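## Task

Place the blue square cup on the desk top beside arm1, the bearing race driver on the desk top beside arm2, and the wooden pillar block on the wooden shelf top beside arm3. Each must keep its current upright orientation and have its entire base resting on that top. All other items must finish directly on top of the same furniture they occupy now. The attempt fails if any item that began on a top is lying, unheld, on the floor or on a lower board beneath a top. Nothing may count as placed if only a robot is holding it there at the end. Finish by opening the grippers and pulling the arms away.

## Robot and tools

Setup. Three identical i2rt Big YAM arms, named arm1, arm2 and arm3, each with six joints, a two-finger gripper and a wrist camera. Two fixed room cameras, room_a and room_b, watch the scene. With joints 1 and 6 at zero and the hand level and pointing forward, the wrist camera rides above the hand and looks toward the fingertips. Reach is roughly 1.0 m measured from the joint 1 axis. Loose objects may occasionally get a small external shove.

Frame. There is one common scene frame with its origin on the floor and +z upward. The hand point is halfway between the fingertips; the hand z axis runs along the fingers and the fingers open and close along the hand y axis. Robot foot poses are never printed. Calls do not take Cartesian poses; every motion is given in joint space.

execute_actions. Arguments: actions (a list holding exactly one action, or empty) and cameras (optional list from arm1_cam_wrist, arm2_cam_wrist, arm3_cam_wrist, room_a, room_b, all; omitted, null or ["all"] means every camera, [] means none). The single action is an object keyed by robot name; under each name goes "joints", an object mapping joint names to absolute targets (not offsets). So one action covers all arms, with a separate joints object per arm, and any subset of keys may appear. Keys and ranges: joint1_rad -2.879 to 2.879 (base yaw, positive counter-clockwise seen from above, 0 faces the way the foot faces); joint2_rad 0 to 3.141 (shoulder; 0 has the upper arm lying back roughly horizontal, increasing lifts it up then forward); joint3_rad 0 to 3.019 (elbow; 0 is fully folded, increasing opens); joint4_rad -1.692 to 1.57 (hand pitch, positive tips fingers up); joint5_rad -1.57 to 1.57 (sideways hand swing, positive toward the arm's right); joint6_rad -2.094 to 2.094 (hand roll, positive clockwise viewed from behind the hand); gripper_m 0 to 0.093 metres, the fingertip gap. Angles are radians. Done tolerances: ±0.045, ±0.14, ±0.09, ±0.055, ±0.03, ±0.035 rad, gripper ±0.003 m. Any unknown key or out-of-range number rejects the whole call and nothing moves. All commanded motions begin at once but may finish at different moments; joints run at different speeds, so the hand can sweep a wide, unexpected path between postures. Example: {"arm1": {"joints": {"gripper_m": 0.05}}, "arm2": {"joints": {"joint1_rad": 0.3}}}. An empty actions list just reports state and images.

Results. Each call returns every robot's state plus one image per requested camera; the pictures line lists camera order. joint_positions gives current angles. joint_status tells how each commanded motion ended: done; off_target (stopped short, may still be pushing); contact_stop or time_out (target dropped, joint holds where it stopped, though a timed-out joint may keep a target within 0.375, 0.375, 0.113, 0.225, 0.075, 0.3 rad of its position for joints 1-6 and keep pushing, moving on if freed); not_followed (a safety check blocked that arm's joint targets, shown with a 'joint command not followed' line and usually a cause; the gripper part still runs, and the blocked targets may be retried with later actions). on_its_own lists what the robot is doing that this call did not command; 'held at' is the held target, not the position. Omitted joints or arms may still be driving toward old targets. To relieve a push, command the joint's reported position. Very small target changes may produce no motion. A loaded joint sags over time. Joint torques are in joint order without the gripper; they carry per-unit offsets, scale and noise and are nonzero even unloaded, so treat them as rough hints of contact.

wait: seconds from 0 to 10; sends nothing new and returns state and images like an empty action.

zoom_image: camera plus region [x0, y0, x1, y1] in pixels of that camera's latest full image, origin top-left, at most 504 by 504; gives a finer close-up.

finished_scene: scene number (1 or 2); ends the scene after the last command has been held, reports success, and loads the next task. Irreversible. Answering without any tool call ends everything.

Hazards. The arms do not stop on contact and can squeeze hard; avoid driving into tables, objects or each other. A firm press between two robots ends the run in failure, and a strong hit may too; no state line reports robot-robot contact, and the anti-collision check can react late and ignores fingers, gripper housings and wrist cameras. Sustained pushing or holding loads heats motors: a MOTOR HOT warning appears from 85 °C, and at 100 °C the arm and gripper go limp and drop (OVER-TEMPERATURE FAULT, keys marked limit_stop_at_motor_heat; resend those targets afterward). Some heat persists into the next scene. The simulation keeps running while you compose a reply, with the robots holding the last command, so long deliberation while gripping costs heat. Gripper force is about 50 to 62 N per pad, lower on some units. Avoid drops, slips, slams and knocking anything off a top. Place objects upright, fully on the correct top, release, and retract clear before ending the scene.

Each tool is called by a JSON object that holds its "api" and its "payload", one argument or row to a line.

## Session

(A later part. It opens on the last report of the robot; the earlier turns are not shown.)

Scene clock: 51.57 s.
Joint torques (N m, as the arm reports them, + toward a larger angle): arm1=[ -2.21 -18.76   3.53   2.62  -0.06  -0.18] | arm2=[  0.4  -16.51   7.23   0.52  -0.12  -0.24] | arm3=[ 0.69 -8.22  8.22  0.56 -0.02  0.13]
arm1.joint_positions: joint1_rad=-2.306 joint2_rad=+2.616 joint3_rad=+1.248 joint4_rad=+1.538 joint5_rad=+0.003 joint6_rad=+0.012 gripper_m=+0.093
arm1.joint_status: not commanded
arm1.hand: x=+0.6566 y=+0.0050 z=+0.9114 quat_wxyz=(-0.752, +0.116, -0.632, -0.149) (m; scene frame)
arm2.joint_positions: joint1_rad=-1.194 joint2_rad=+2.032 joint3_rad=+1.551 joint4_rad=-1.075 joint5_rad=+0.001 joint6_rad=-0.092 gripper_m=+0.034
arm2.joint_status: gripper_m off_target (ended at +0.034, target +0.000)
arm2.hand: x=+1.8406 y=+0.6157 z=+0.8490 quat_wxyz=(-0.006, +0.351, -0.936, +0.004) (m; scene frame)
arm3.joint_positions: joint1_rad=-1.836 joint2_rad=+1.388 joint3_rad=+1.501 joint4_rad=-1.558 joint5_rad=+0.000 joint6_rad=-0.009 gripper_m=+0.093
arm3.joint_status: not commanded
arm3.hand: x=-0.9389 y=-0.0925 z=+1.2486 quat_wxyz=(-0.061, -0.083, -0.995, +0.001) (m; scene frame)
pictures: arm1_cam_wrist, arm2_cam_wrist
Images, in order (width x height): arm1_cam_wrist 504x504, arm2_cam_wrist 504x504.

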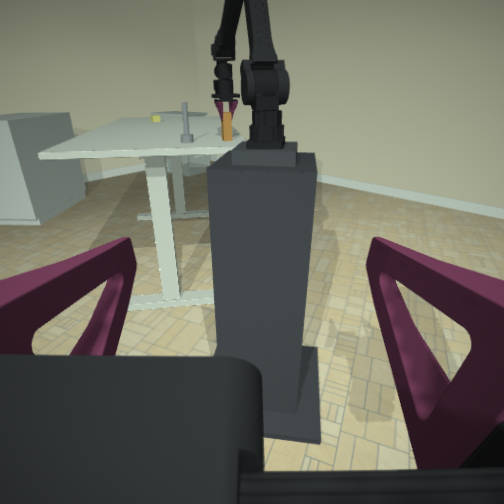

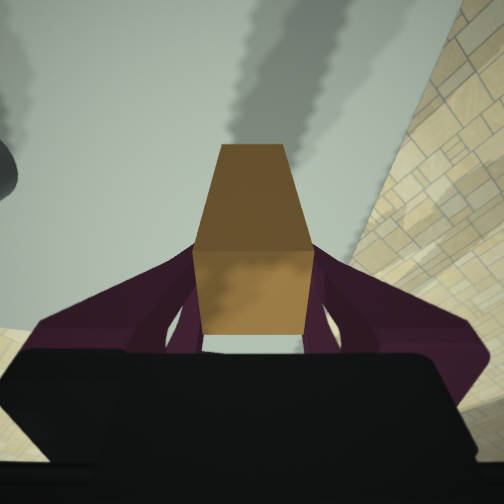

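{"api": "execute_actions", "payload": {
  "actions": [
    {"arm2":{"joints":{"joint2_rad":1.87,"joint3_rad":1.94,"joint4_rad":-1.61,"joint6_rad":0}},"arm1":{"joints":{"joint2_rad":2.33,"joint3_rad":1.19,"joint4_rad":1.41}}}
  ],
  "cameras": []
}}

{"api": "execute_actions", "payload": {
  "actions": [
    {"arm2":{"joints":{"joint1_rad":1.645}}}
  ],
  "cameras": ["arm1_cam_wrist","arm2_cam_wrist"]
}}

Scene clock: 53.20 s.
Joint torques (N m, as the arm reports them, + toward a larger angle): arm1=[ -2.66 -17.08   5.63   1.39  -0.03  -0.19] | arm2=[  0.37 -15.91   9.68  -0.14  -0.09  -0.05] | arm3=[ 0.25 -8.3   8.3   0.51 -0.02  0.16]
arm1.joint_positions: joint1_rad=-2.306 joint2_rad=+2.324 joint3_rad=+1.186 joint4_rad=+1.418 joint5_rad=+0.003 joint6_rad=+0.012 gripper_m=+0.093
arm1.joint_status: all done
arm1.hand: x=+0.6782 y=+0.0135 z=+1.0630 quat_wxyz=(-0.785, +0.108, -0.590, -0.155) (m; scene frame)
arm2.joint_positions: joint1_rad=-1.194 joint2_rad=+1.848 joint3_rad=+1.924 joint4_rad=-1.601 joint5_rad=+0.001 joint6_rad=-0.009 gripper_m=+0.034
arm2.joint_status: all done
arm2.hand: x=+1.8317 y=+0.6126 z=+1.0918 quat_wxyz=(-0.021, +0.311, -0.950, -0.001) (m; scene frame)
arm3.joint_positions: joint1_rad=-1.836 joint2_rad=+1.388 joint3_rad=+1.501 joint4_rad=-1.558 joint5_rad=+0.000 joint6_rad=-0.009 gripper_m=+0.093
arm3.joint_status: not commanded
arm3.hand: x=-0.9389 y=-0.0925 z=+1.2486 quat_wxyz=(-0.061, -0.083, -0.995, +0.001) (m; scene frame)
pictures: none
No camera images: the call's "cameras" was empty. Leave "cameras" out to get every camera's image.

Scene clock: 55.87 s.
Joint torques (N m, as the arm reports them, + toward a larger angle): arm1=[ -2.47 -17.2    5.59   1.45  -0.06  -0.16] | arm2=[  0.65 -17.07   9.56  -0.12  -0.02  -0.08] | arm3=[ 0.23 -8.42  8.18  0.48  0.    0.18]
arm1.joint_positions: joint1_rad=-2.306 joint2_rad=+2.324 joint3_rad=+1.186 joint4_rad=+1.418 joint5_rad=+0.003 joint6_rad=+0.012 gripper_m=+0.093
arm1.joint_status: not commanded
arm1.hand: x=+0.6782 y=+0.0135 z=+1.0630 quat_wxyz=(-0.785, +0.108, -0.590, -0.155) (m; scene frame)
arm2.joint_positions: joint1_rad=+1.653 joint2_rad=+1.867 joint3_rad=+1.924 joint4_rad=-1.601 joint5_rad=-0.002 joint6_rad=-0.006 gripper_m=+0.034
arm2.joint_status: all done
arm2.hand: x=+0.8049 y=+0.0828 z=+1.0858 quat_wxyz=(+0.009, +0.986, +0.167, -0.013) (m; scene frame)
arm3.joint_positions: joint1_rad=-1.836 joint2_rad=+1.388 joint3_rad=+1.501 joint4_rad=-1.558 joint5_rad=+0.000 joint6_rad=-0.009 gripper_m=+0.093
arm3.joint_status: not commanded
arm3.hand: x=-0.9389 y=-0.0925 z=+1.2486 quat_wxyz=(-0.061, -0.083, -0.995, +0.001) (m; scene frame)
pictures: arm1_cam_wrist, arm2_cam_wrist
Images, in order (width x height): arm1_cam_wrist 504x504, arm2_cam_wrist 504x504.

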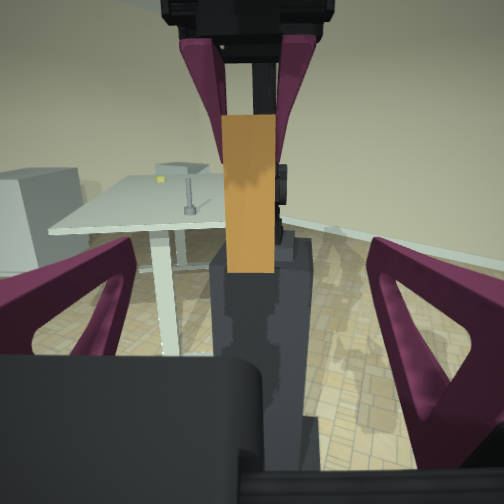

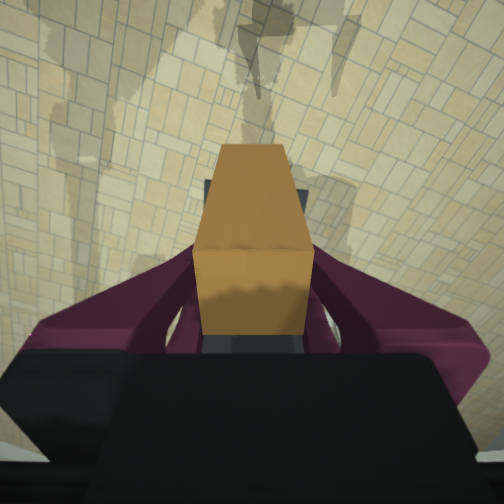

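{"api": "execute_actions", "payload": {
  "actions": [
    {"arm1":{"joints":{"joint2_rad":2.46,"joint3_rad":1.47,"joint4_rad":1.22}}}
  ],
  "cameras": []
}}

{"api": "execute_actions", "payload": {
  "actions": [
    {"arm1":{"joints":{"joint2_rad":2.584,"joint3_rad":1.815,"joint4_rad":1.024}}}
  ],
  "cameras": ["arm1_cam_wrist","arm2_cam_wrist"]
}}

Scene clock: 57.07 s.
Joint torques (N m, as the arm reports them, + toward a larger angle): arm1=[ -2.44 -21.14   9.26   1.53  -0.1   -0.17] | arm2=[  0.71 -17.24   9.65  -0.15  -0.01  -0.08] | arm3=[ 0.34 -8.21  8.29  0.58 -0.06  0.15]
arm1.joint_positions: joint1_rad=-2.306 joint2_rad=+2.479 joint3_rad=+1.435 joint4_rad=+1.226 joint5_rad=+0.003 joint6_rad=+0.012 gripper_m=+0.093
arm1.joint_status: all done
arm1.hand: x=+0.7427 y=+0.0393 z=+1.0061 quat_wxyz=(-0.755, +0.115, -0.628, -0.149) (m; scene frame)
arm2.joint_positions: joint1_rad=+1.653 joint2_rad=+1.867 joint3_rad=+1.924 joint4_rad=-1.601 joint5_rad=-0.002 joint6_rad=-0.006 gripper_m=+0.034
arm2.joint_status: not commanded
arm2.hand: x=+0.8049 y=+0.0828 z=+1.0858 quat_wxyz=(+0.009, +0.986, +0.167, -0.013) (m; scene frame)
arm3.joint_positions: joint1_rad=-1.836 joint2_rad=+1.388 joint3_rad=+1.501 joint4_rad=-1.558 joint5_rad=+0.000 joint6_rad=-0.009 gripper_m=+0.093
arm3.joint_status: not commanded
arm3.hand: x=-0.9389 y=-0.0925 z=+1.2486 quat_wxyz=(-0.061, -0.083, -0.995, +0.001) (m; scene frame)
pictures: none
No camera images: the call's "cameras" was empty. Leave "cameras" out to get every camera's image.

Scene clock: 58.30 s.
Joint torques (N m, as the arm reports them, + toward a larger angle): arm1=[ -2.05 -22.74  11.44   1.6   -0.08  -0.17] | arm2=[  0.67 -17.29   9.65  -0.12  -0.01  -0.08] | arm3=[ 0.54 -7.93  8.17  0.59  0.01  0.14]
arm1.joint_positions: joint1_rad=-2.306 joint2_rad=+2.596 joint3_rad=+1.775 joint4_rad=+1.030 joint5_rad=+0.003 joint6_rad=+0.012 gripper_m=+0.093
arm1.joint_status: all done
arm1.hand: x=+0.8222 y=+0.0710 z=+1.0233 quat_wxyz=(-0.764, +0.113, -0.617, -0.151) (m; scene frame)
arm2.joint_positions: joint1_rad=+1.653 joint2_rad=+1.867 joint3_rad=+1.924 joint4_rad=-1.601 joint5_rad=-0.002 joint6_rad=-0.006 gripper_m=+0.034
arm2.joint_status: not commanded
arm2.hand: x=+0.8049 y=+0.0828 z=+1.0858 quat_wxyz=(+0.009, +0.986, +0.167, -0.013) (m; scene frame)
arm3.joint_positions: joint1_rad=-1.836 joint2_rad=+1.388 joint3_rad=+1.501 joint4_rad=-1.558 joint5_rad=+0.000 joint6_rad=-0.009 gripper_m=+0.093
arm3.joint_status: not commanded
arm3.hand: x=-0.9389 y=-0.0925 z=+1.2486 quat_wxyz=(-0.061, -0.083, -0.995, +0.001) (m; scene frame)
pictures: arm1_cam_wrist, arm2_cam_wrist
Images, in order (width x height): arm1_cam_wrist 504x504, arm2_cam_wrist 504x504.

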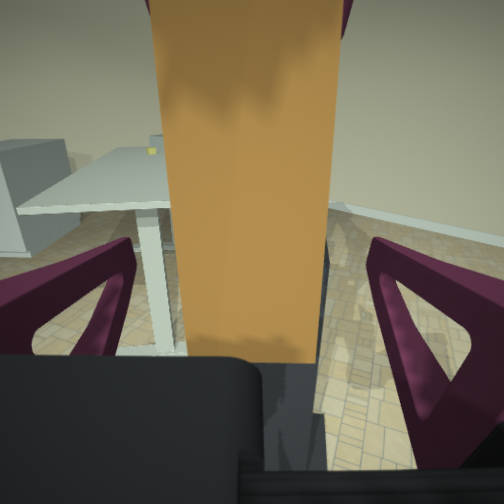

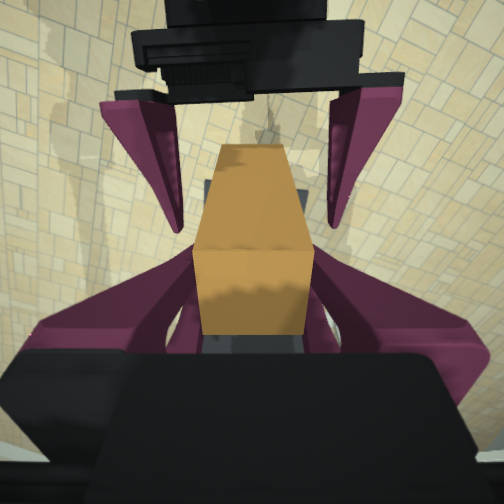

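Raising arm1 about 2 cm, then gripping.

{"api": "execute_actions", "payload": {
  "actions": [
    {"arm1":{"joints":{"joint3_rad":1.855}}}
  ],
  "cameras": []
}}

{"api": "execute_actions", "payload": {
  "actions": [
    {"arm1":{"joints":{"gripper_m":0}}}
  ],
  "cameras": ["arm1_cam_wrist","arm2_cam_wrist"]
}}

Scene clock: 59.10 s.
Joint torques (N m, as the arm reports them, + toward a larger angle): arm1=[ -1.91 -23.07  12.49   1.56  -0.06  -0.14] | arm2=[  0.59 -17.4    9.65  -0.15  -0.01  -0.08] | arm3=[ 0.43 -8.24  8.22  0.55 -0.02  0.13]
arm1.joint_positions: joint1_rad=-2.306 joint2_rad=+2.596 joint3_rad=+1.807 joint4_rad=+1.030 joint5_rad=+0.003 joint6_rad=+0.012 gripper_m=+0.093
arm1.joint_status: all done
arm1.hand: x=+0.8286 y=+0.0736 z=+1.0393 quat_wxyz=(-0.773, +0.111, -0.605, -0.153) (m; scene frame)
arm2.joint_positions: joint1_rad=+1.653 joint2_rad=+1.867 joint3_rad=+1.924 joint4_rad=-1.601 joint5_rad=-0.002 joint6_rad=-0.006 gripper_m=+0.034
arm2.joint_status: not commanded
arm2.hand: x=+0.8049 y=+0.0828 z=+1.0858 quat_wxyz=(+0.009, +0.986, +0.167, -0.013) (m; scene frame)
arm3.joint_positions: joint1_rad=-1.836 joint2_rad=+1.388 joint3_rad=+1.501 joint4_rad=-1.558 joint5_rad=+0.000 joint6_rad=-0.009 gripper_m=+0.093
arm3.joint_status: not commanded
arm3.hand: x=-0.9389 y=-0.0925 z=+1.2486 quat_wxyz=(-0.061, -0.083, -0.995, +0.001) (m; scene frame)
pictures: none
No camera images: the call's "cameras" was empty. Leave "cameras" out to get every camera's image.

Scene clock: 59.80 s.
Joint torques (N m, as the arm reports them, + toward a larger angle): arm1=[ -2.37 -22.94  12.44   1.5   -0.06  -0.01] | arm2=[  0.96 -17.21   9.65  -0.12  -0.18  -0.04] | arm3=[ 0.59 -8.5   8.16  0.59  0.01  0.19]
arm1.joint_positions: joint1_rad=-2.306 joint2_rad=+2.596 joint3_rad=+1.807 joint4_rad=+1.030 joint5_rad=+0.003 joint6_rad=+0.001 gripper_m=+0.033
arm1.joint_status: gripper_m off_target (ended at +0.033, target +0.000)
arm1.hand: x=+0.8286 y=+0.0736 z=+1.0393 quat_wxyz=(-0.774, +0.115, -0.605, -0.149) (m; scene frame)
arm2.joint_positions: joint1_rad=+1.653 joint2_rad=+1.867 joint3_rad=+1.924 joint4_rad=-1.601 joint5_rad=+0.002 joint6_rad=-0.010 gripper_m=+0.034
arm2.joint_status: not commanded
arm2.hand: x=+0.8047 y=+0.0834 z=+1.0858 quat_wxyz=(+0.007, +0.986, +0.169, -0.013) (m; scene frame)
arm3.joint_positions: joint1_rad=-1.836 joint2_rad=+1.388 joint3_rad=+1.501 joint4_rad=-1.558 joint5_rad=+0.000 joint6_rad=-0.009 gripper_m=+0.093
arm3.joint_status: not commanded
arm3.hand: x=-0.9389 y=-0.0925 z=+1.2486 quat_wxyz=(-0.061, -0.083, -0.995, +0.001) (m; scene frame)
pictures: arm1_cam_wrist, arm2_cam_wrist
Images, in order (width x height): arm1_cam_wrist 504x504, arm2_cam_wrist 504x504.

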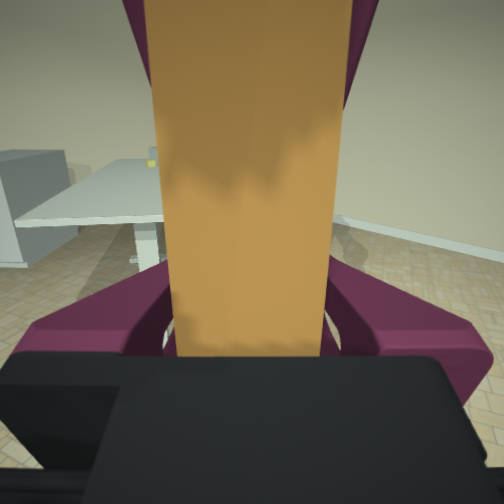

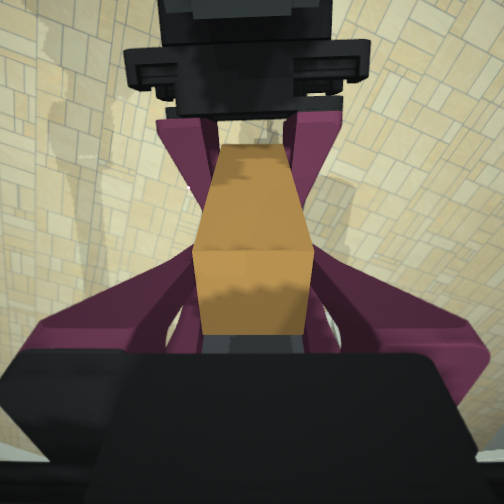

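{"api": "execute_actions", "payload": {
  "actions": [
    {"arm2":{"joints":{"gripper_m":0.093}},"arm1":{"joints":{"joint3_rad":1.83}}}
  ],
  "cameras": []
}}

{"api": "execute_actions", "payload": {
  "actions": [
    {"arm2":{"joints":{"joint2_rad":1.7}},"arm3":{"joints":{"joint2_rad":1.68,"joint3_rad":1.63,"joint4_rad":-1.49}}}
  ],
  "cameras": []
}}

{"api": "execute_actions", "payload": {
  "actions": [
    {"arm1":{"joints":{"joint1_rad":0.268}},"arm2":{"joints":{"joint2_rad":0.8,"joint3_rad":1.0,"joint4_rad":-1.0}}}
  ],
  "cameras": ["arm3_cam_wrist","room_b"]
}}

Scene clock: 60.73 s.
Joint torques (N m, as the arm reports them, + toward a larger angle): arm1=[ -2.64 -23.3   10.24   1.51  -0.07  -0.02] | arm2=[  0.75 -17.37   9.71  -0.14  -0.17  -0.06] | arm3=[ 0.84 -8.56  8.33  0.59  0.    0.13]
arm1.joint_positions: joint1_rad=-2.306 joint2_rad=+2.596 joint3_rad=+1.807 joint4_rad=+1.028 joint5_rad=+0.003 joint6_rad=+0.001 gripper_m=+0.033
arm1.joint_status: all done
arm1.hand: x=+0.8287 y=+0.0736 z=+1.0387 quat_wxyz=(-0.773, +0.115, -0.605, -0.148) (m; scene frame)
arm2.joint_positions: joint1_rad=+1.653 joint2_rad=+1.867 joint3_rad=+1.924 joint4_rad=-1.601 joint5_rad=+0.001 joint6_rad=-0.009 gripper_m=+0.093
arm2.joint_status: all done
arm2.hand: x=+0.8047 y=+0.0833 z=+1.0858 quat_wxyz=(+0.008, +0.986, +0.168, -0.013) (m; scene frame)
arm3.joint_positions: joint1_rad=-1.836 joint2_rad=+1.388 joint3_rad=+1.501 joint4_rad=-1.558 joint5_rad=+0.000 joint6_rad=-0.009 gripper_m=+0.093
arm3.joint_status: not commanded
arm3.hand: x=-0.9389 y=-0.0925 z=+1.2486 quat_wxyz=(-0.061, -0.083, -0.995, +0.001) (m; scene frame)
pictures: none
No camera images: the call's "cameras" was empty. Leave "cameras" out to get every camera's image.

Scene clock: 61.97 s.
Joint torques (N m, as the arm reports them, + toward a larger angle): arm1=[ -2.22 -22.64   9.94   1.66  -0.11  -0.06] | arm2=[  0.7  -12.45   9.69   0.22  -0.17  -0.06] | arm3=[  0.85 -13.42   9.76   0.86   0.01   0.16]
arm1.joint_positions: joint1_rad=-2.306 joint2_rad=+2.596 joint3_rad=+1.807 joint4_rad=+1.028 joint5_rad=+0.003 joint6_rad=+0.001 gripper_m=+0.033
arm1.joint_status: not commanded
arm1.hand: x=+0.8287 y=+0.0736 z=+1.0387 quat_wxyz=(-0.773, +0.115, -0.605, -0.148) (m; scene frame)
arm2.joint_positions: joint1_rad=+1.653 joint2_rad=+1.671 joint3_rad=+1.924 joint4_rad=-1.602 joint5_rad=+0.001 joint6_rad=-0.009 gripper_m=+0.093
arm2.joint_status: all done
arm2.hand: x=+0.8367 y=+0.0957 z=+1.1931 quat_wxyz=(+0.023, +0.980, +0.167, -0.110) (m; scene frame)
arm3.joint_positions: joint1_rad=-1.836 joint2_rad=+1.689 joint3_rad=+1.605 joint4_rad=-1.497 joint5_rad=+0.000 joint6_rad=-0.009 gripper_m=+0.093
arm3.joint_status: all done
arm3.hand: x=-0.8585 y=-0.1059 z=+1.1545 quat_wxyz=(+0.007, -0.083, -0.996, -0.006) (m; scene frame)
pictures: none
No camera images: the call's "cameras" was empty. Leave "cameras" out to get every camera's image.

Scene clock: 64.70 s.
Joint torques (N m, as the arm reports them, + toward a larger angle): arm1=[ -1.45 -22.88  10.06   1.88   0.12  -0.06] | arm2=[ 0.51 -2.66  9.35  1.71 -0.17 -0.06] | arm3=[  0.46 -13.71   9.73   0.75   0.01   0.16]
arm1.joint_positions: joint1_rad=+0.262 joint2_rad=+2.596 joint3_rad=+1.807 joint4_rad=+1.021 joint5_rad=-0.002 joint6_rad=+0.001 gripper_m=+0.034
arm1.joint_status: all done
arm1.hand: x=-0.8699 y=-0.0838 z=+1.0308 quat_wxyz=(-0.076, +0.619, -0.059, -0.780) (m; scene frame)
arm2.joint_positions: joint1_rad=+1.653 joint2_rad=+0.798 joint3_rad=+1.000 joint4_rad=-1.014 joint5_rad=+0.001 joint6_rad=-0.009 gripper_m=+0.093
arm2.joint_status: all done
arm2.hand: x=+1.0275 y=+0.1608 z=+1.1835 quat_wxyz=(+0.064, +0.916, +0.154, -0.366) (m; scene frame)
arm3.joint_positions: joint1_rad=-1.836 joint2_rad=+1.689 joint3_rad=+1.605 joint4_rad=-1.497 joint5_rad=+0.000 joint6_rad=-0.009 gripper_m=+0.093
arm3.joint_status: not commanded
arm3.hand: x=-0.8585 y=-0.1059 z=+1.1545 quat_wxyz=(+0.007, -0.083, -0.996, -0.006) (m; scene frame)
pictures: arm3_cam_wrist, room_b
Images, in order (width x height): arm3_cam_wrist 504x504, room_b 504x504.

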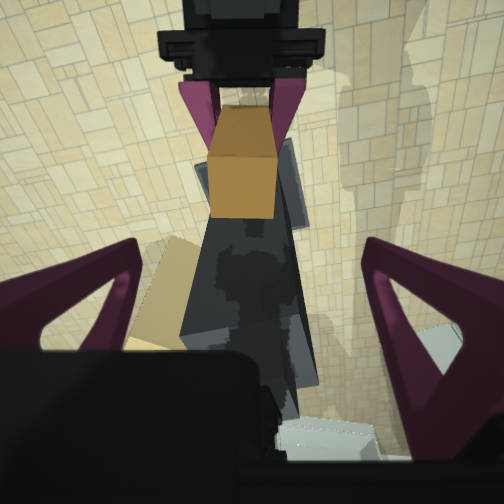

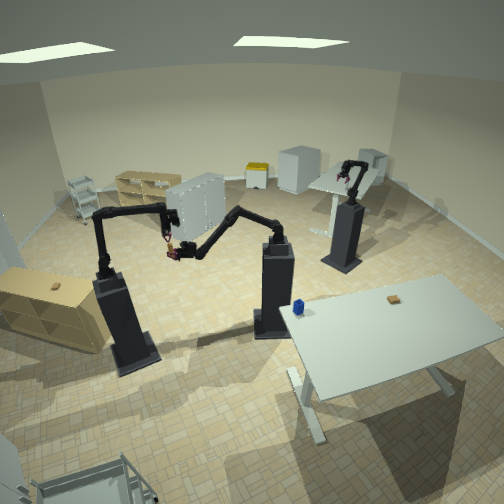

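{"api": "execute_actions", "payload": {
  "actions": [
    {"arm3":{"joints":{"joint1_rad":-1.818,"joint2_rad":1.745,"joint3_rad":1.468,"joint4_rad":-1.285}}}
  ],
  "cameras": ["arm3_cam_wrist","arm1_cam_wrist"]
}}

Scene clock: 65.97 s.
Joint torques (N m, as the arm reports them, + toward a larger angle): arm1=[ -1.89 -23.63  10.11   1.88   0.09  -0.02] | arm2=[ 0.59 -2.88  9.38  1.74 -0.17 -0.06] | arm3=[  0.7  -13.32   8.02   1.19  -0.01   0.14]
arm1.joint_positions: joint1_rad=+0.262 joint2_rad=+2.596 joint3_rad=+1.807 joint4_rad=+1.021 joint5_rad=-0.002 joint6_rad=+0.001 gripper_m=+0.034
arm1.joint_status: not commanded
arm1.hand: x=-0.8699 y=-0.0838 z=+1.0308 quat_wxyz=(-0.076, +0.619, -0.059, -0.780) (m; scene frame)
arm2.joint_positions: joint1_rad=+1.653 joint2_rad=+0.798 joint3_rad=+1.000 joint4_rad=-1.014 joint5_rad=+0.001 joint6_rad=-0.009 gripper_m=+0.093
arm2.joint_status: not commanded
arm2.hand: x=+1.0275 y=+0.1608 z=+1.1835 quat_wxyz=(+0.064, +0.916, +0.154, -0.366) (m; scene frame)
arm3.joint_positions: joint1_rad=-1.829 joint2_rad=+1.740 joint3_rad=+1.463 joint4_rad=-1.297 joint5_rad=+0.000 joint6_rad=-0.009 gripper_m=+0.093
arm3.joint_status: all done
arm3.hand: x=-0.8509 y=-0.1027 z=+1.0760 quat_wxyz=(+0.003, -0.080, -0.997, -0.005) (m; scene frame)
pictures: arm1_cam_wrist, arm3_cam_wrist
Images, in order (width x height): arm1_cam_wrist 504x504, arm3_cam_wrist 504x504.

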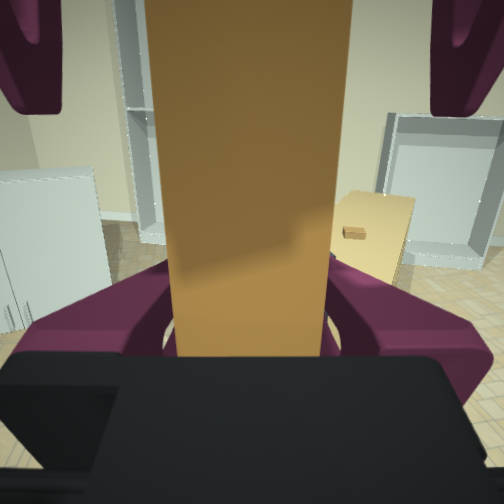

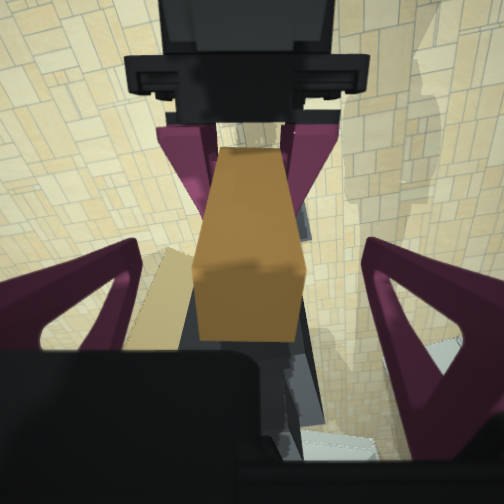

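{"api": "execute_actions", "payload": {
  "actions": [
    {"arm3":{"joints":{"gripper_m":0}}}
  ],
  "cameras": ["arm3_cam_wrist"]
}}

{"api": "execute_actions", "payload": {
  "actions": [
    {"arm1":{"joints":{"gripper_m":0.093}}}
  ],
  "cameras": []
}}

{"api": "execute_actions", "payload": {
  "actions": [
    {"arm1":{"joints":{"joint2_rad":2.38,"joint3_rad":1.17,"joint4_rad":1.41}}}
  ],
  "cameras": ["arm1_cam_wrist"]
}}

{"api": "execute_actions", "payload": {
  "actions": [
    {"arm3":{"joints":{"joint1_rad":0.7}},"arm1":{"joints":{"joint2_rad":1.885,"joint3_rad":0.792,"joint4_rad":1.093}}}
  ],
  "cameras": []
}}

{"api": "execute_actions", "payload": {
  "actions": [
    {"arm3":{"joints":{"joint2_rad":2.29,"joint3_rad":1.19,"joint4_rad":-0.46}}}
  ],
  "cameras": ["arm3_cam_wrist","arm1_cam_wrist","room_b"]
}}

{"api": "zoom_image", "payload": {
  "camera": "arm1_cam_wrist",
  "region": [270, 80, 400, 200]
}}

Scene clock: 66.93 s.
Joint torques (N m, as the arm reports them, + toward a larger angle): arm1=[ -1.61 -23.32  10.12   1.88   0.2   -0.03] | arm2=[ 0.51 -2.84  9.36  1.73 -0.16 -0.06] | arm3=[  0.6  -13.22   8.11   0.97   0.01   0.06]
arm1.joint_positions: joint1_rad=+0.263 joint2_rad=+2.596 joint3_rad=+1.807 joint4_rad=+1.020 joint5_rad=-0.004 joint6_rad=+0.000 gripper_m=+0.034
arm1.joint_status: not commanded
arm1.hand: x=-0.8701 y=-0.0845 z=+1.0305 quat_wxyz=(-0.075, +0.620, -0.057, -0.779) (m; scene frame)
arm2.joint_positions: joint1_rad=+1.653 joint2_rad=+0.798 joint3_rad=+1.000 joint4_rad=-1.014 joint5_rad=+0.001 joint6_rad=-0.009 gripper_m=+0.093
arm2.joint_status: not commanded
arm2.hand: x=+1.0275 y=+0.1608 z=+1.1835 quat_wxyz=(+0.064, +0.916, +0.154, -0.366) (m; scene frame)
arm3.joint_positions: joint1_rad=-1.828 joint2_rad=+1.740 joint3_rad=+1.463 joint4_rad=-1.297 joint5_rad=-0.001 joint6_rad=-0.001 gripper_m=+0.034
arm3.joint_status: gripper_m off_target (ended at +0.034, target +0.000)
arm3.hand: x=-0.8508 y=-0.1023 z=+1.0760 quat_wxyz=(+0.003, -0.083, -0.997, -0.006) (m; scene frame)
pictures: arm3_cam_wrist
Images, in order (width x height): arm3_cam_wrist 504x504.

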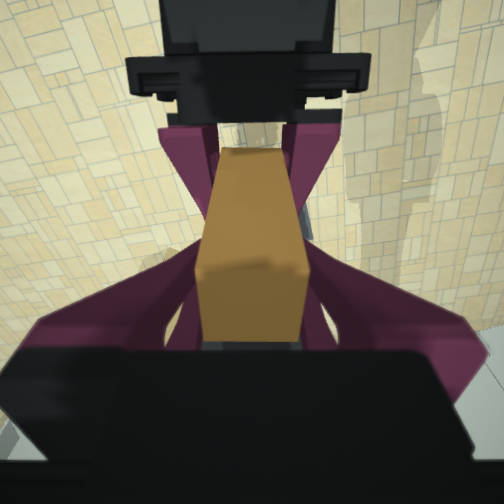

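Scene clock: 67.63 s.
Joint torques (N m, as the arm reports them, + toward a larger angle): arm1=[ -1.42 -22.75  10.06   1.89   0.13  -0.02] | arm2=[ 0.51 -2.64  9.37  1.75 -0.17 -0.05] | arm3=[  0.94 -13.34   8.14   1.12   0.01   0.05]
arm1.joint_positions: joint1_rad=+0.263 joint2_rad=+2.596 joint3_rad=+1.807 joint4_rad=+1.020 joint5_rad=-0.003 joint6_rad=+0.000 gripper_m=+0.093
arm1.joint_status: all done
arm1.hand: x=-0.8700 y=-0.0843 z=+1.0305 quat_wxyz=(-0.075, +0.619, -0.058, -0.779) (m; scene frame)
arm2.joint_positions: joint1_rad=+1.653 joint2_rad=+0.798 joint3_rad=+1.000 joint4_rad=-1.014 joint5_rad=+0.001 joint6_rad=-0.009 gripper_m=+0.093
arm2.joint_status: not commanded
arm2.hand: x=+1.0275 y=+0.1608 z=+1.1835 quat_wxyz=(+0.064, +0.916, +0.154, -0.366) (m; scene frame)
arm3.joint_positions: joint1_rad=-1.828 joint2_rad=+1.740 joint3_rad=+1.463 joint4_rad=-1.297 joint5_rad=-0.001 joint6_rad=+0.000 gripper_m=+0.034
arm3.joint_status: not commanded
arm3.hand: x=-0.8508 y=-0.1023 z=+1.0760 quat_wxyz=(+0.003, -0.084, -0.996, -0.006) (m; scene frame)
pictures: none
No camera images: the call's "cameras" was empty. Leave "cameras" out to get every camera's image.

Scene clock: 69.07 s.
Joint torques (N m, as the arm reports them, + toward a larger angle): arm1=[ -1.31 -18.95   4.94   2.45   0.19   0.02] | arm2=[ 0.52 -2.76  9.33  1.74 -0.16 -0.06] | arm3=[  0.91 -13.13   8.28   1.09   0.02   0.06]
arm1.joint_positions: joint1_rad=+0.263 joint2_rad=+2.396 joint3_rad=+1.168 joint4_rad=+1.390 joint5_rad=-0.003 joint6_rad=+0.000 gripper_m=+0.093
arm1.joint_status: all done
arm1.hand: x=-0.7011 y=-0.1173 z=+0.9941 quat_wxyz=(-0.073, +0.646, -0.060, -0.757) (m; scene frame)
arm2.joint_positions: joint1_rad=+1.653 joint2_rad=+0.798 joint3_rad=+1.000 joint4_rad=-1.014 joint5_rad=+0.001 joint6_rad=-0.009 gripper_m=+0.093
arm2.joint_status: not commanded
arm2.hand: x=+1.0275 y=+0.1608 z=+1.1835 quat_wxyz=(+0.064, +0.916, +0.154, -0.366) (m; scene frame)
arm3.joint_positions: joint1_rad=-1.828 joint2_rad=+1.740 joint3_rad=+1.463 joint4_rad=-1.297 joint5_rad=-0.001 joint6_rad=+0.000 gripper_m=+0.034
arm3.joint_status: not commanded
arm3.hand: x=-0.8508 y=-0.1023 z=+1.0760 quat_wxyz=(+0.003, -0.084, -0.996, -0.006) (m; scene frame)
pictures: arm1_cam_wrist
Images, in order (width x height): arm1_cam_wrist 504x504.

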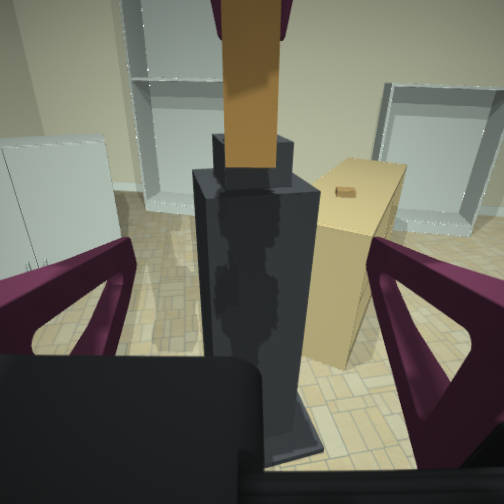

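Scene clock: 71.37 s.
Joint torques (N m, as the arm reports them, + toward a larger angle): arm1=[ -1.43 -12.86   5.28   1.61   0.22  -0.02] | arm2=[ 0.54 -2.81  9.37  1.7  -0.16 -0.06] | arm3=[ -0.47 -12.96   8.22   0.67   0.02   0.07]
arm1.joint_positions: joint1_rad=+0.263 joint2_rad=+1.876 joint3_rad=+0.799 joint4_rad=+1.102 joint5_rad=-0.003 joint6_rad=+0.000 gripper_m=+0.093
arm1.joint_status: all done
arm1.hand: x=-0.6132 y=-0.1349 z=+1.1182 quat_wxyz=(-0.069, +0.696, -0.065, -0.712) (m; scene frame)
arm2.joint_positions: joint1_rad=+1.653 joint2_rad=+0.798 joint3_rad=+1.000 joint4_rad=-1.014 joint5_rad=+0.001 joint6_rad=-0.009 gripper_m=+0.093
arm2.joint_status: not commanded
arm2.hand: x=+1.0275 y=+0.1608 z=+1.1835 quat_wxyz=(+0.064, +0.916, +0.154, -0.366) (m; scene frame)
arm3.joint_positions: joint1_rad=+0.706 joint2_rad=+1.740 joint3_rad=+1.463 joint4_rad=-1.285 joint5_rad=+0.000 joint6_rad=+0.000 gripper_m=+0.034
arm3.joint_status: all done
arm3.hand: x=-1.7355 y=+0.3502 z=+1.0825 quat_wxyz=(-0.006, +0.926, -0.378, -0.007) (m; scene frame)
pictures: none
No camera images: the call's "cameras" was empty. Leave "cameras" out to get every camera's image.

Scene clock: 72.80 s.
Joint torques (N m, as the arm reports them, + toward a larger angle): arm1=[ -1.4  -12.99   5.29   1.65   0.15   0.01] | arm2=[ 0.56 -2.82  9.33  1.71 -0.17 -0.06] | arm3=[ -0.32 -15.26   5.12   0.93   0.03   0.06]
arm1.joint_positions: joint1_rad=+0.263 joint2_rad=+1.876 joint3_rad=+0.799 joint4_rad=+1.102 joint5_rad=-0.003 joint6_rad=+0.000 gripper_m=+0.093
arm1.joint_status: not commanded
arm1.hand: x=-0.6132 y=-0.1349 z=+1.1182 quat_wxyz=(-0.069, +0.696, -0.065, -0.712) (m; scene frame)
arm2.joint_positions: joint1_rad=+1.653 joint2_rad=+0.798 joint3_rad=+1.000 joint4_rad=-1.014 joint5_rad=+0.001 joint6_rad=-0.009 gripper_m=+0.093
arm2.joint_status: not commanded
arm2.hand: x=+1.0275 y=+0.1608 z=+1.1835 quat_wxyz=(+0.064, +0.916, +0.154, -0.366) (m; scene frame)
arm3.joint_positions: joint1_rad=+0.706 joint2_rad=+2.299 joint3_rad=+1.171 joint4_rad=-0.471 joint5_rad=+0.000 joint6_rad=+0.000 gripper_m=+0.034
arm3.joint_status: all done
arm3.hand: x=-1.7072 y=+0.3252 z=+0.7169 quat_wxyz=(+0.001, +0.926, -0.378, +0.010) (m; scene frame)
pictures: arm1_cam_wrist, arm3_cam_wrist, room_b
Images, in order (width x height): arm1_cam_wrist 504x504, arm3_cam_wrist 504x504, room_b 504x504.

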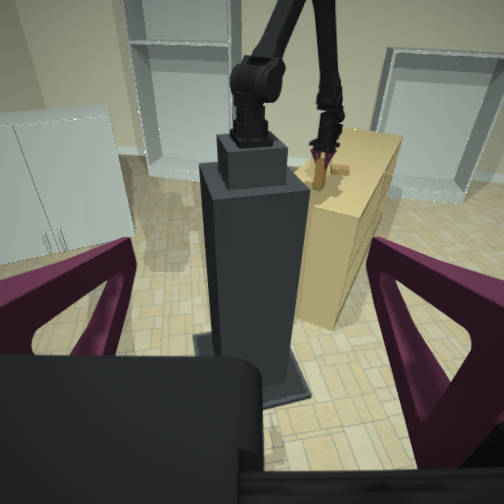

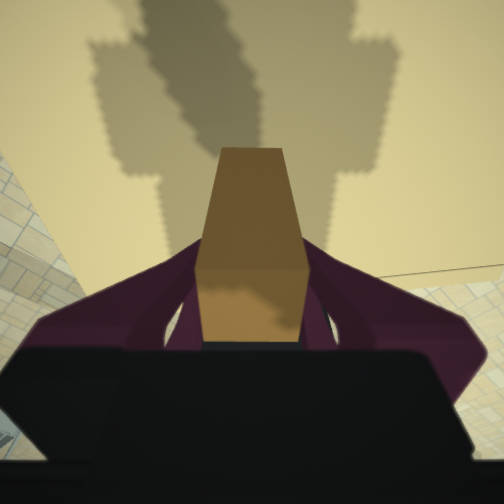

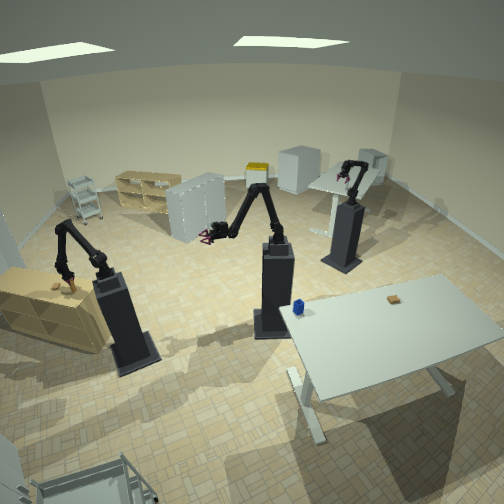

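Region (270, 80, 400, 200) of arm1_cam_wrist's 504x504 image, scaled by 3.877, with more detail than that image has; it fills the top 465 rows of this view, and the rest is white.

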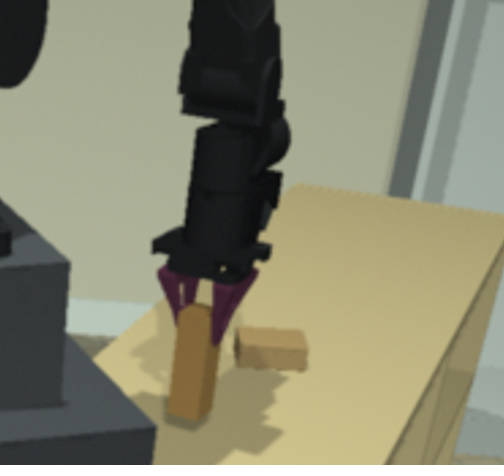

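{"api": "execute_actions", "payload": {
  "actions": [
    {"arm3":{"joints":{"joint2_rad":2.375,"joint3_rad":1.25,"joint4_rad":-0.425}}}
  ],
  "cameras": ["arm3_cam_wrist","arm1_cam_wrist"]
}}

{"api": "zoom_image", "payload": {
  "camera": "arm1_cam_wrist",
  "region": [280, 130, 370, 210]
}}

Scene clock: 73.80 s.
Joint torques (N m, as the arm reports them, + toward a larger angle): arm1=[ -1.29 -12.51   5.2    1.54   0.14   0.01] | arm2=[ 0.59 -2.69  9.36  1.7  -0.16 -0.06] | arm3=[ -0.36 -14.3    4.88   1.02  -0.01   0.03]
arm1.joint_positions: joint1_rad=+0.263 joint2_rad=+1.876 joint3_rad=+0.799 joint4_rad=+1.102 joint5_rad=-0.003 joint6_rad=+0.000 gripper_m=+0.093
arm1.joint_status: not commanded
arm1.hand: x=-0.6132 y=-0.1349 z=+1.1182 quat_wxyz=(-0.069, +0.696, -0.065, -0.712) (m; scene frame)
arm2.joint_positions: joint1_rad=+1.653 joint2_rad=+0.798 joint3_rad=+1.000 joint4_rad=-1.014 joint5_rad=+0.001 joint6_rad=-0.009 gripper_m=+0.093
arm2.joint_status: not commanded
arm2.hand: x=+1.0275 y=+0.1608 z=+1.1835 quat_wxyz=(+0.064, +0.916, +0.154, -0.366) (m; scene frame)
arm3.joint_positions: joint1_rad=+0.706 joint2_rad=+2.353 joint3_rad=+1.236 joint4_rad=-0.432 joint5_rad=+0.000 joint6_rad=+0.000 gripper_m=+0.034
arm3.joint_status: all done
arm3.hand: x=-1.7273 y=+0.3450 z=+0.7021 quat_wxyz=(-0.008, +0.926, -0.378, -0.013) (m; scene frame)
pictures: arm1_cam_wrist, arm3_cam_wrist
Images, in order (width x height): arm1_cam_wrist 504x504, arm3_cam_wrist 504x504.

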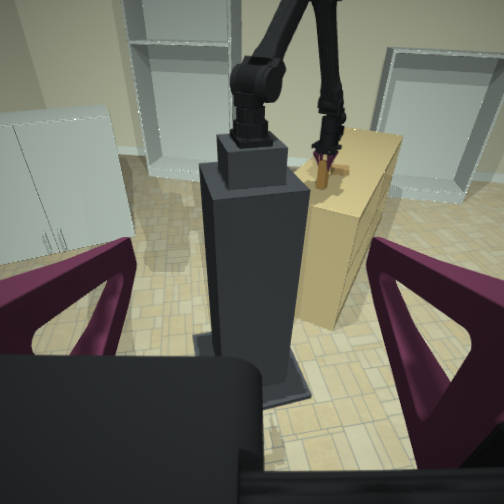

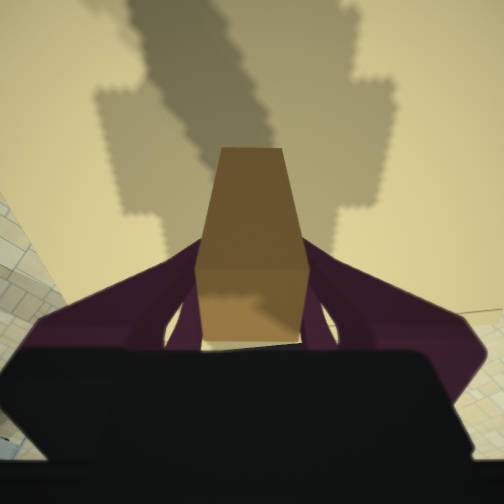

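Region (280, 130, 370, 210) of arm1_cam_wrist's 504x504 image, scaled by 5.600, with more detail than that image has.

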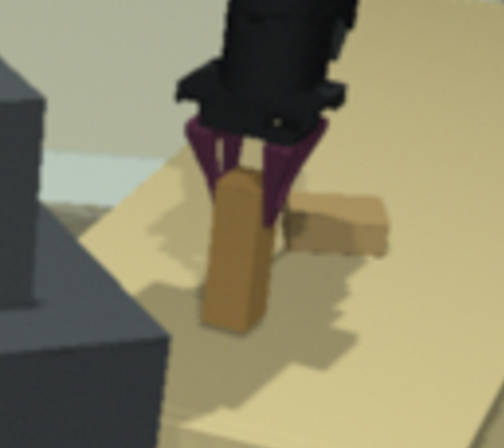

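{"api": "execute_actions", "payload": {
  "actions": [
    {"arm3":{"joints":{"joint2_rad":2.405}}}
  ],
  "cameras": ["arm3_cam_wrist"]
}}

Scene clock: 74.63 s.
Joint torques (N m, as the arm reports them, + toward a larger angle): arm1=[ -1.84 -12.56   5.19   1.63   0.16  -0.02] | arm2=[ 0.54 -2.71  9.32  1.73 -0.16 -0.06] | arm3=[ -0.75 -14.06   4.59   0.92  -0.03   0.04]
arm1.joint_positions: joint1_rad=+0.263 joint2_rad=+1.876 joint3_rad=+0.799 joint4_rad=+1.102 joint5_rad=-0.003 joint6_rad=+0.000 gripper_m=+0.093
arm1.joint_status: not commanded
arm1.hand: x=-0.6132 y=-0.1349 z=+1.1182 quat_wxyz=(-0.069, +0.696, -0.065, -0.712) (m; scene frame)
arm2.joint_positions: joint1_rad=+1.653 joint2_rad=+0.798 joint3_rad=+1.000 joint4_rad=-1.014 joint5_rad=+0.001 joint6_rad=-0.009 gripper_m=+0.093
arm2.joint_status: not commanded
arm2.hand: x=+1.0275 y=+0.1608 z=+1.1835 quat_wxyz=(+0.064, +0.916, +0.154, -0.366) (m; scene frame)
arm3.joint_positions: joint1_rad=+0.706 joint2_rad=+2.371 joint3_rad=+1.238 joint4_rad=-0.432 joint5_rad=+0.000 joint6_rad=+0.000 gripper_m=+0.034
arm3.joint_status: all done
arm3.hand: x=-1.7236 y=+0.3415 z=+0.6938 quat_wxyz=(-0.005, +0.926, -0.378, -0.006) (m; scene frame)
pictures: arm3_cam_wrist
Images, in order (width x height): arm3_cam_wrist 504x504.

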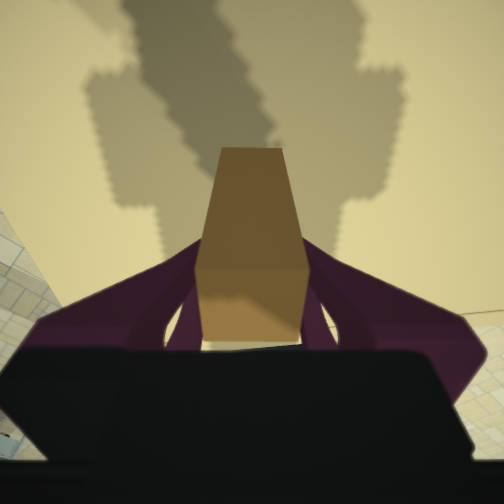

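{"api": "execute_actions", "payload": {
  "actions": [
    {"arm3":{"joints":{"joint2_rad":2.43}}}
  ],
  "cameras": ["arm3_cam_wrist"]
}}

Scene clock: 75.17 s.
Joint torques (N m, as the arm reports them, + toward a larger angle): arm1=[ -1.46 -12.87   5.24   1.64   0.16  -0.05] | arm2=[ 0.53 -2.76  9.37  1.71 -0.17 -0.05] | arm3=[ -0.44 -11.94   4.76   0.97   0.     0.08]
arm1.joint_positions: joint1_rad=+0.263 joint2_rad=+1.876 joint3_rad=+0.799 joint4_rad=+1.102 joint5_rad=-0.003 joint6_rad=+0.000 gripper_m=+0.093
arm1.joint_status: not commanded
arm1.hand: x=-0.6132 y=-0.1349 z=+1.1182 quat_wxyz=(-0.069, +0.696, -0.065, -0.712) (m; scene frame)
arm2.joint_positions: joint1_rad=+1.653 joint2_rad=+0.798 joint3_rad=+1.000 joint4_rad=-1.014 joint5_rad=+0.001 joint6_rad=-0.009 gripper_m=+0.093
arm2.joint_status: not commanded
arm2.hand: x=+1.0275 y=+0.1608 z=+1.1835 quat_wxyz=(+0.064, +0.916, +0.154, -0.366) (m; scene frame)
arm3.joint_positions: joint1_rad=+0.706 joint2_rad=+2.372 joint3_rad=+1.238 joint4_rad=-0.432 joint5_rad=+0.000 joint6_rad=+0.000 gripper_m=+0.034
arm3.joint_status: all done
arm3.hand: x=-1.7234 y=+0.3413 z=+0.6934 quat_wxyz=(-0.005, +0.926, -0.378, -0.005) (m; scene frame)
pictures: arm3_cam_wrist
Images, in order (width x height): arm3_cam_wrist 504x504.

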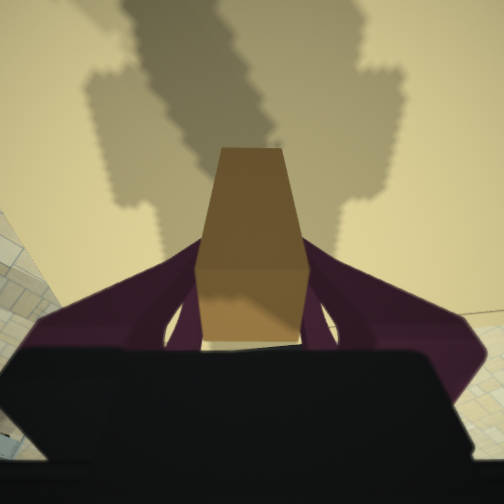

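The block is in contact with the shelf. Releasing and lifting clear.

{"api": "execute_actions", "payload": {
  "actions": [
    {"arm3":{"joints":{"joint2_rad":2.372,"gripper_m":0.093}}}
  ],
  "cameras": []
}}

{"api": "execute_actions", "payload": {
  "actions": [
    {"arm3":{"joints":{"joint2_rad":1.98,"joint4_rad":-0.8}}}
  ]
}}

Scene clock: 75.97 s.
Joint torques (N m, as the arm reports them, + toward a larger angle): arm1=[ -1.5  -12.46   5.23   1.58   0.15  -0.02] | arm2=[ 0.53 -2.74  9.37  1.74 -0.16 -0.06] | arm3=[ -0.12 -15.69   4.6    0.98  -0.02   0.06]
arm1.joint_positions: joint1_rad=+0.263 joint2_rad=+1.876 joint3_rad=+0.799 joint4_rad=+1.102 joint5_rad=-0.003 joint6_rad=+0.000 gripper_m=+0.093
arm1.joint_status: not commanded
arm1.hand: x=-0.6132 y=-0.1349 z=+1.1182 quat_wxyz=(-0.069, +0.696, -0.065, -0.712) (m; scene frame)
arm2.joint_positions: joint1_rad=+1.653 joint2_rad=+0.798 joint3_rad=+1.000 joint4_rad=-1.014 joint5_rad=+0.001 joint6_rad=-0.009 gripper_m=+0.093
arm2.joint_status: not commanded
arm2.hand: x=+1.0275 y=+0.1608 z=+1.1835 quat_wxyz=(+0.064, +0.916, +0.154, -0.366) (m; scene frame)
arm3.joint_positions: joint1_rad=+0.706 joint2_rad=+2.371 joint3_rad=+1.238 joint4_rad=-0.432 joint5_rad=+0.000 joint6_rad=+0.000 gripper_m=+0.093
arm3.joint_status: all done
arm3.hand: x=-1.7235 y=+0.3414 z=+0.6936 quat_wxyz=(-0.005, +0.926, -0.378, -0.006) (m; scene frame)
pictures: none
No camera images: the call's "cameras" was empty. Leave "cameras" out to get every camera's image.

Scene clock: 77.33 s.
Joint torques (N m, as the arm reports them, + toward a larger angle): arm1=[ -1.46 -13.03   5.2    1.67   0.2   -0.03] | arm2=[ 0.46 -2.85  9.34  1.69 -0.15 -0.05] | arm3=[ -0.68 -12.87   7.1    0.46   0.     0.03]
arm1.joint_positions: joint1_rad=+0.263 joint2_rad=+1.876 joint3_rad=+0.799 joint4_rad=+1.102 joint5_rad=-0.003 joint6_rad=+0.000 gripper_m=+0.093
arm1.joint_status: not commanded
arm1.hand: x=-0.6132 y=-0.1349 z=+1.1182 quat_wxyz=(-0.069, +0.696, -0.065, -0.712) (m; scene frame)
arm2.joint_positions: joint1_rad=+1.653 joint2_rad=+0.798 joint3_rad=+1.000 joint4_rad=-1.014 joint5_rad=+0.001 joint6_rad=-0.009 gripper_m=+0.093
arm2.joint_status: not commanded
arm2.hand: x=+1.0275 y=+0.1608 z=+1.1835 quat_wxyz=(+0.064, +0.916, +0.154, -0.366) (m; scene frame)
arm3.joint_positions: joint1_rad=+0.706 joint2_rad=+1.956 joint3_rad=+1.241 joint4_rad=-0.789 joint5_rad=+0.000 joint6_rad=+0.000 gripper_m=+0.093
arm3.joint_status: all done
arm3.hand: x=-1.7428 y=+0.3587 z=+0.9004 quat_wxyz=(-0.017, +0.925, -0.377, -0.034) (m; scene frame)
pictures: arm1_cam_wrist, arm2_cam_wrist, arm3_cam_wrist, room_a, room_b
Images, in order (width x height): arm1_cam_wrist 504x504, arm2_cam_wrist 504x504, arm3_cam_wrist 504x504, room_a 504x504, room_b 504x504.

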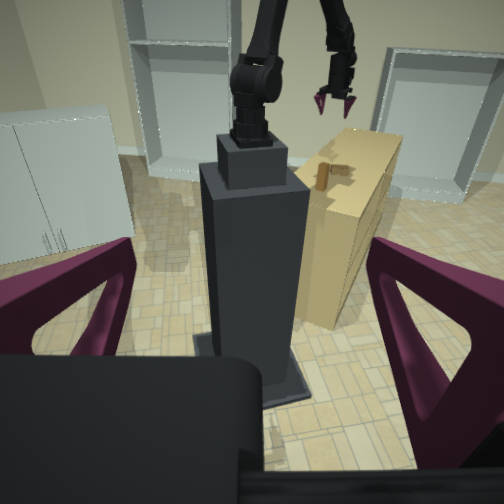

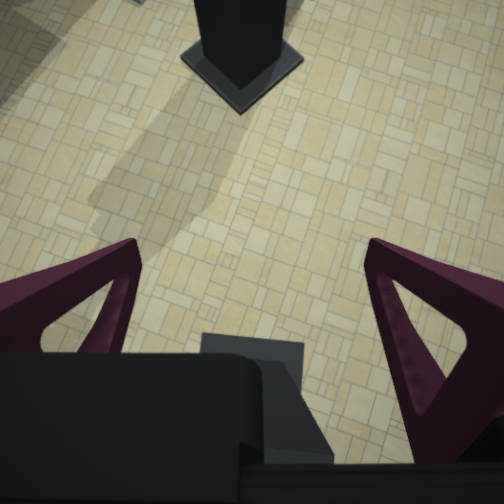

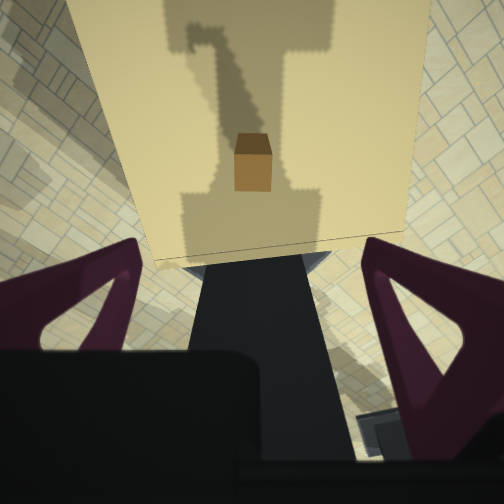

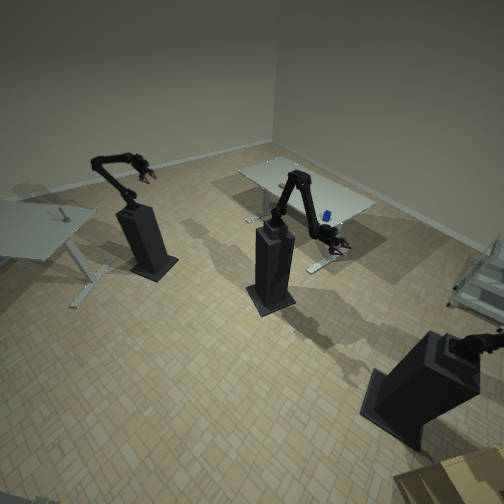

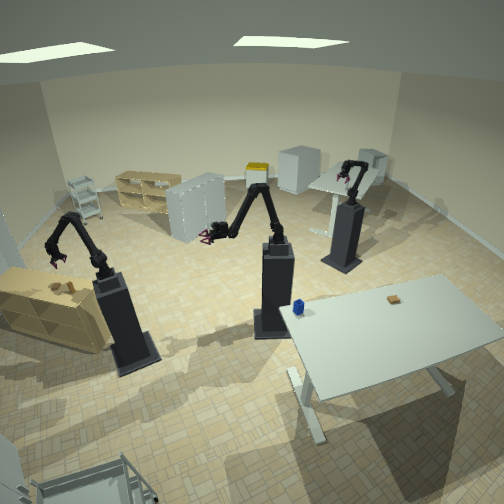

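{"api": "zoom_image", "payload": {
  "camera": "room_b",
  "region": [265, 280, 345, 340]
}}

Region (265, 280, 345, 340) of room_b's 504x504 image, scaled by 6.300, with more detail than that image has; it fills the top 378 rows of this view, and the rest is white.

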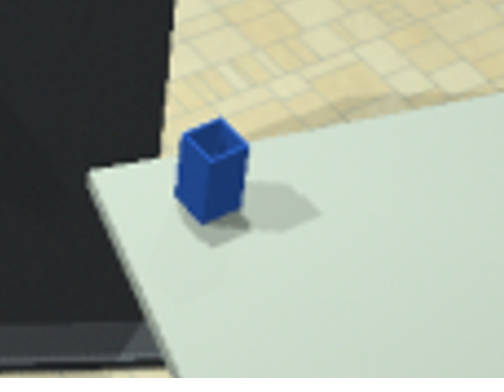

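{"api": "finished_scene", "payload": {
  "scene": 1
}}

The scene is finished: the task was done.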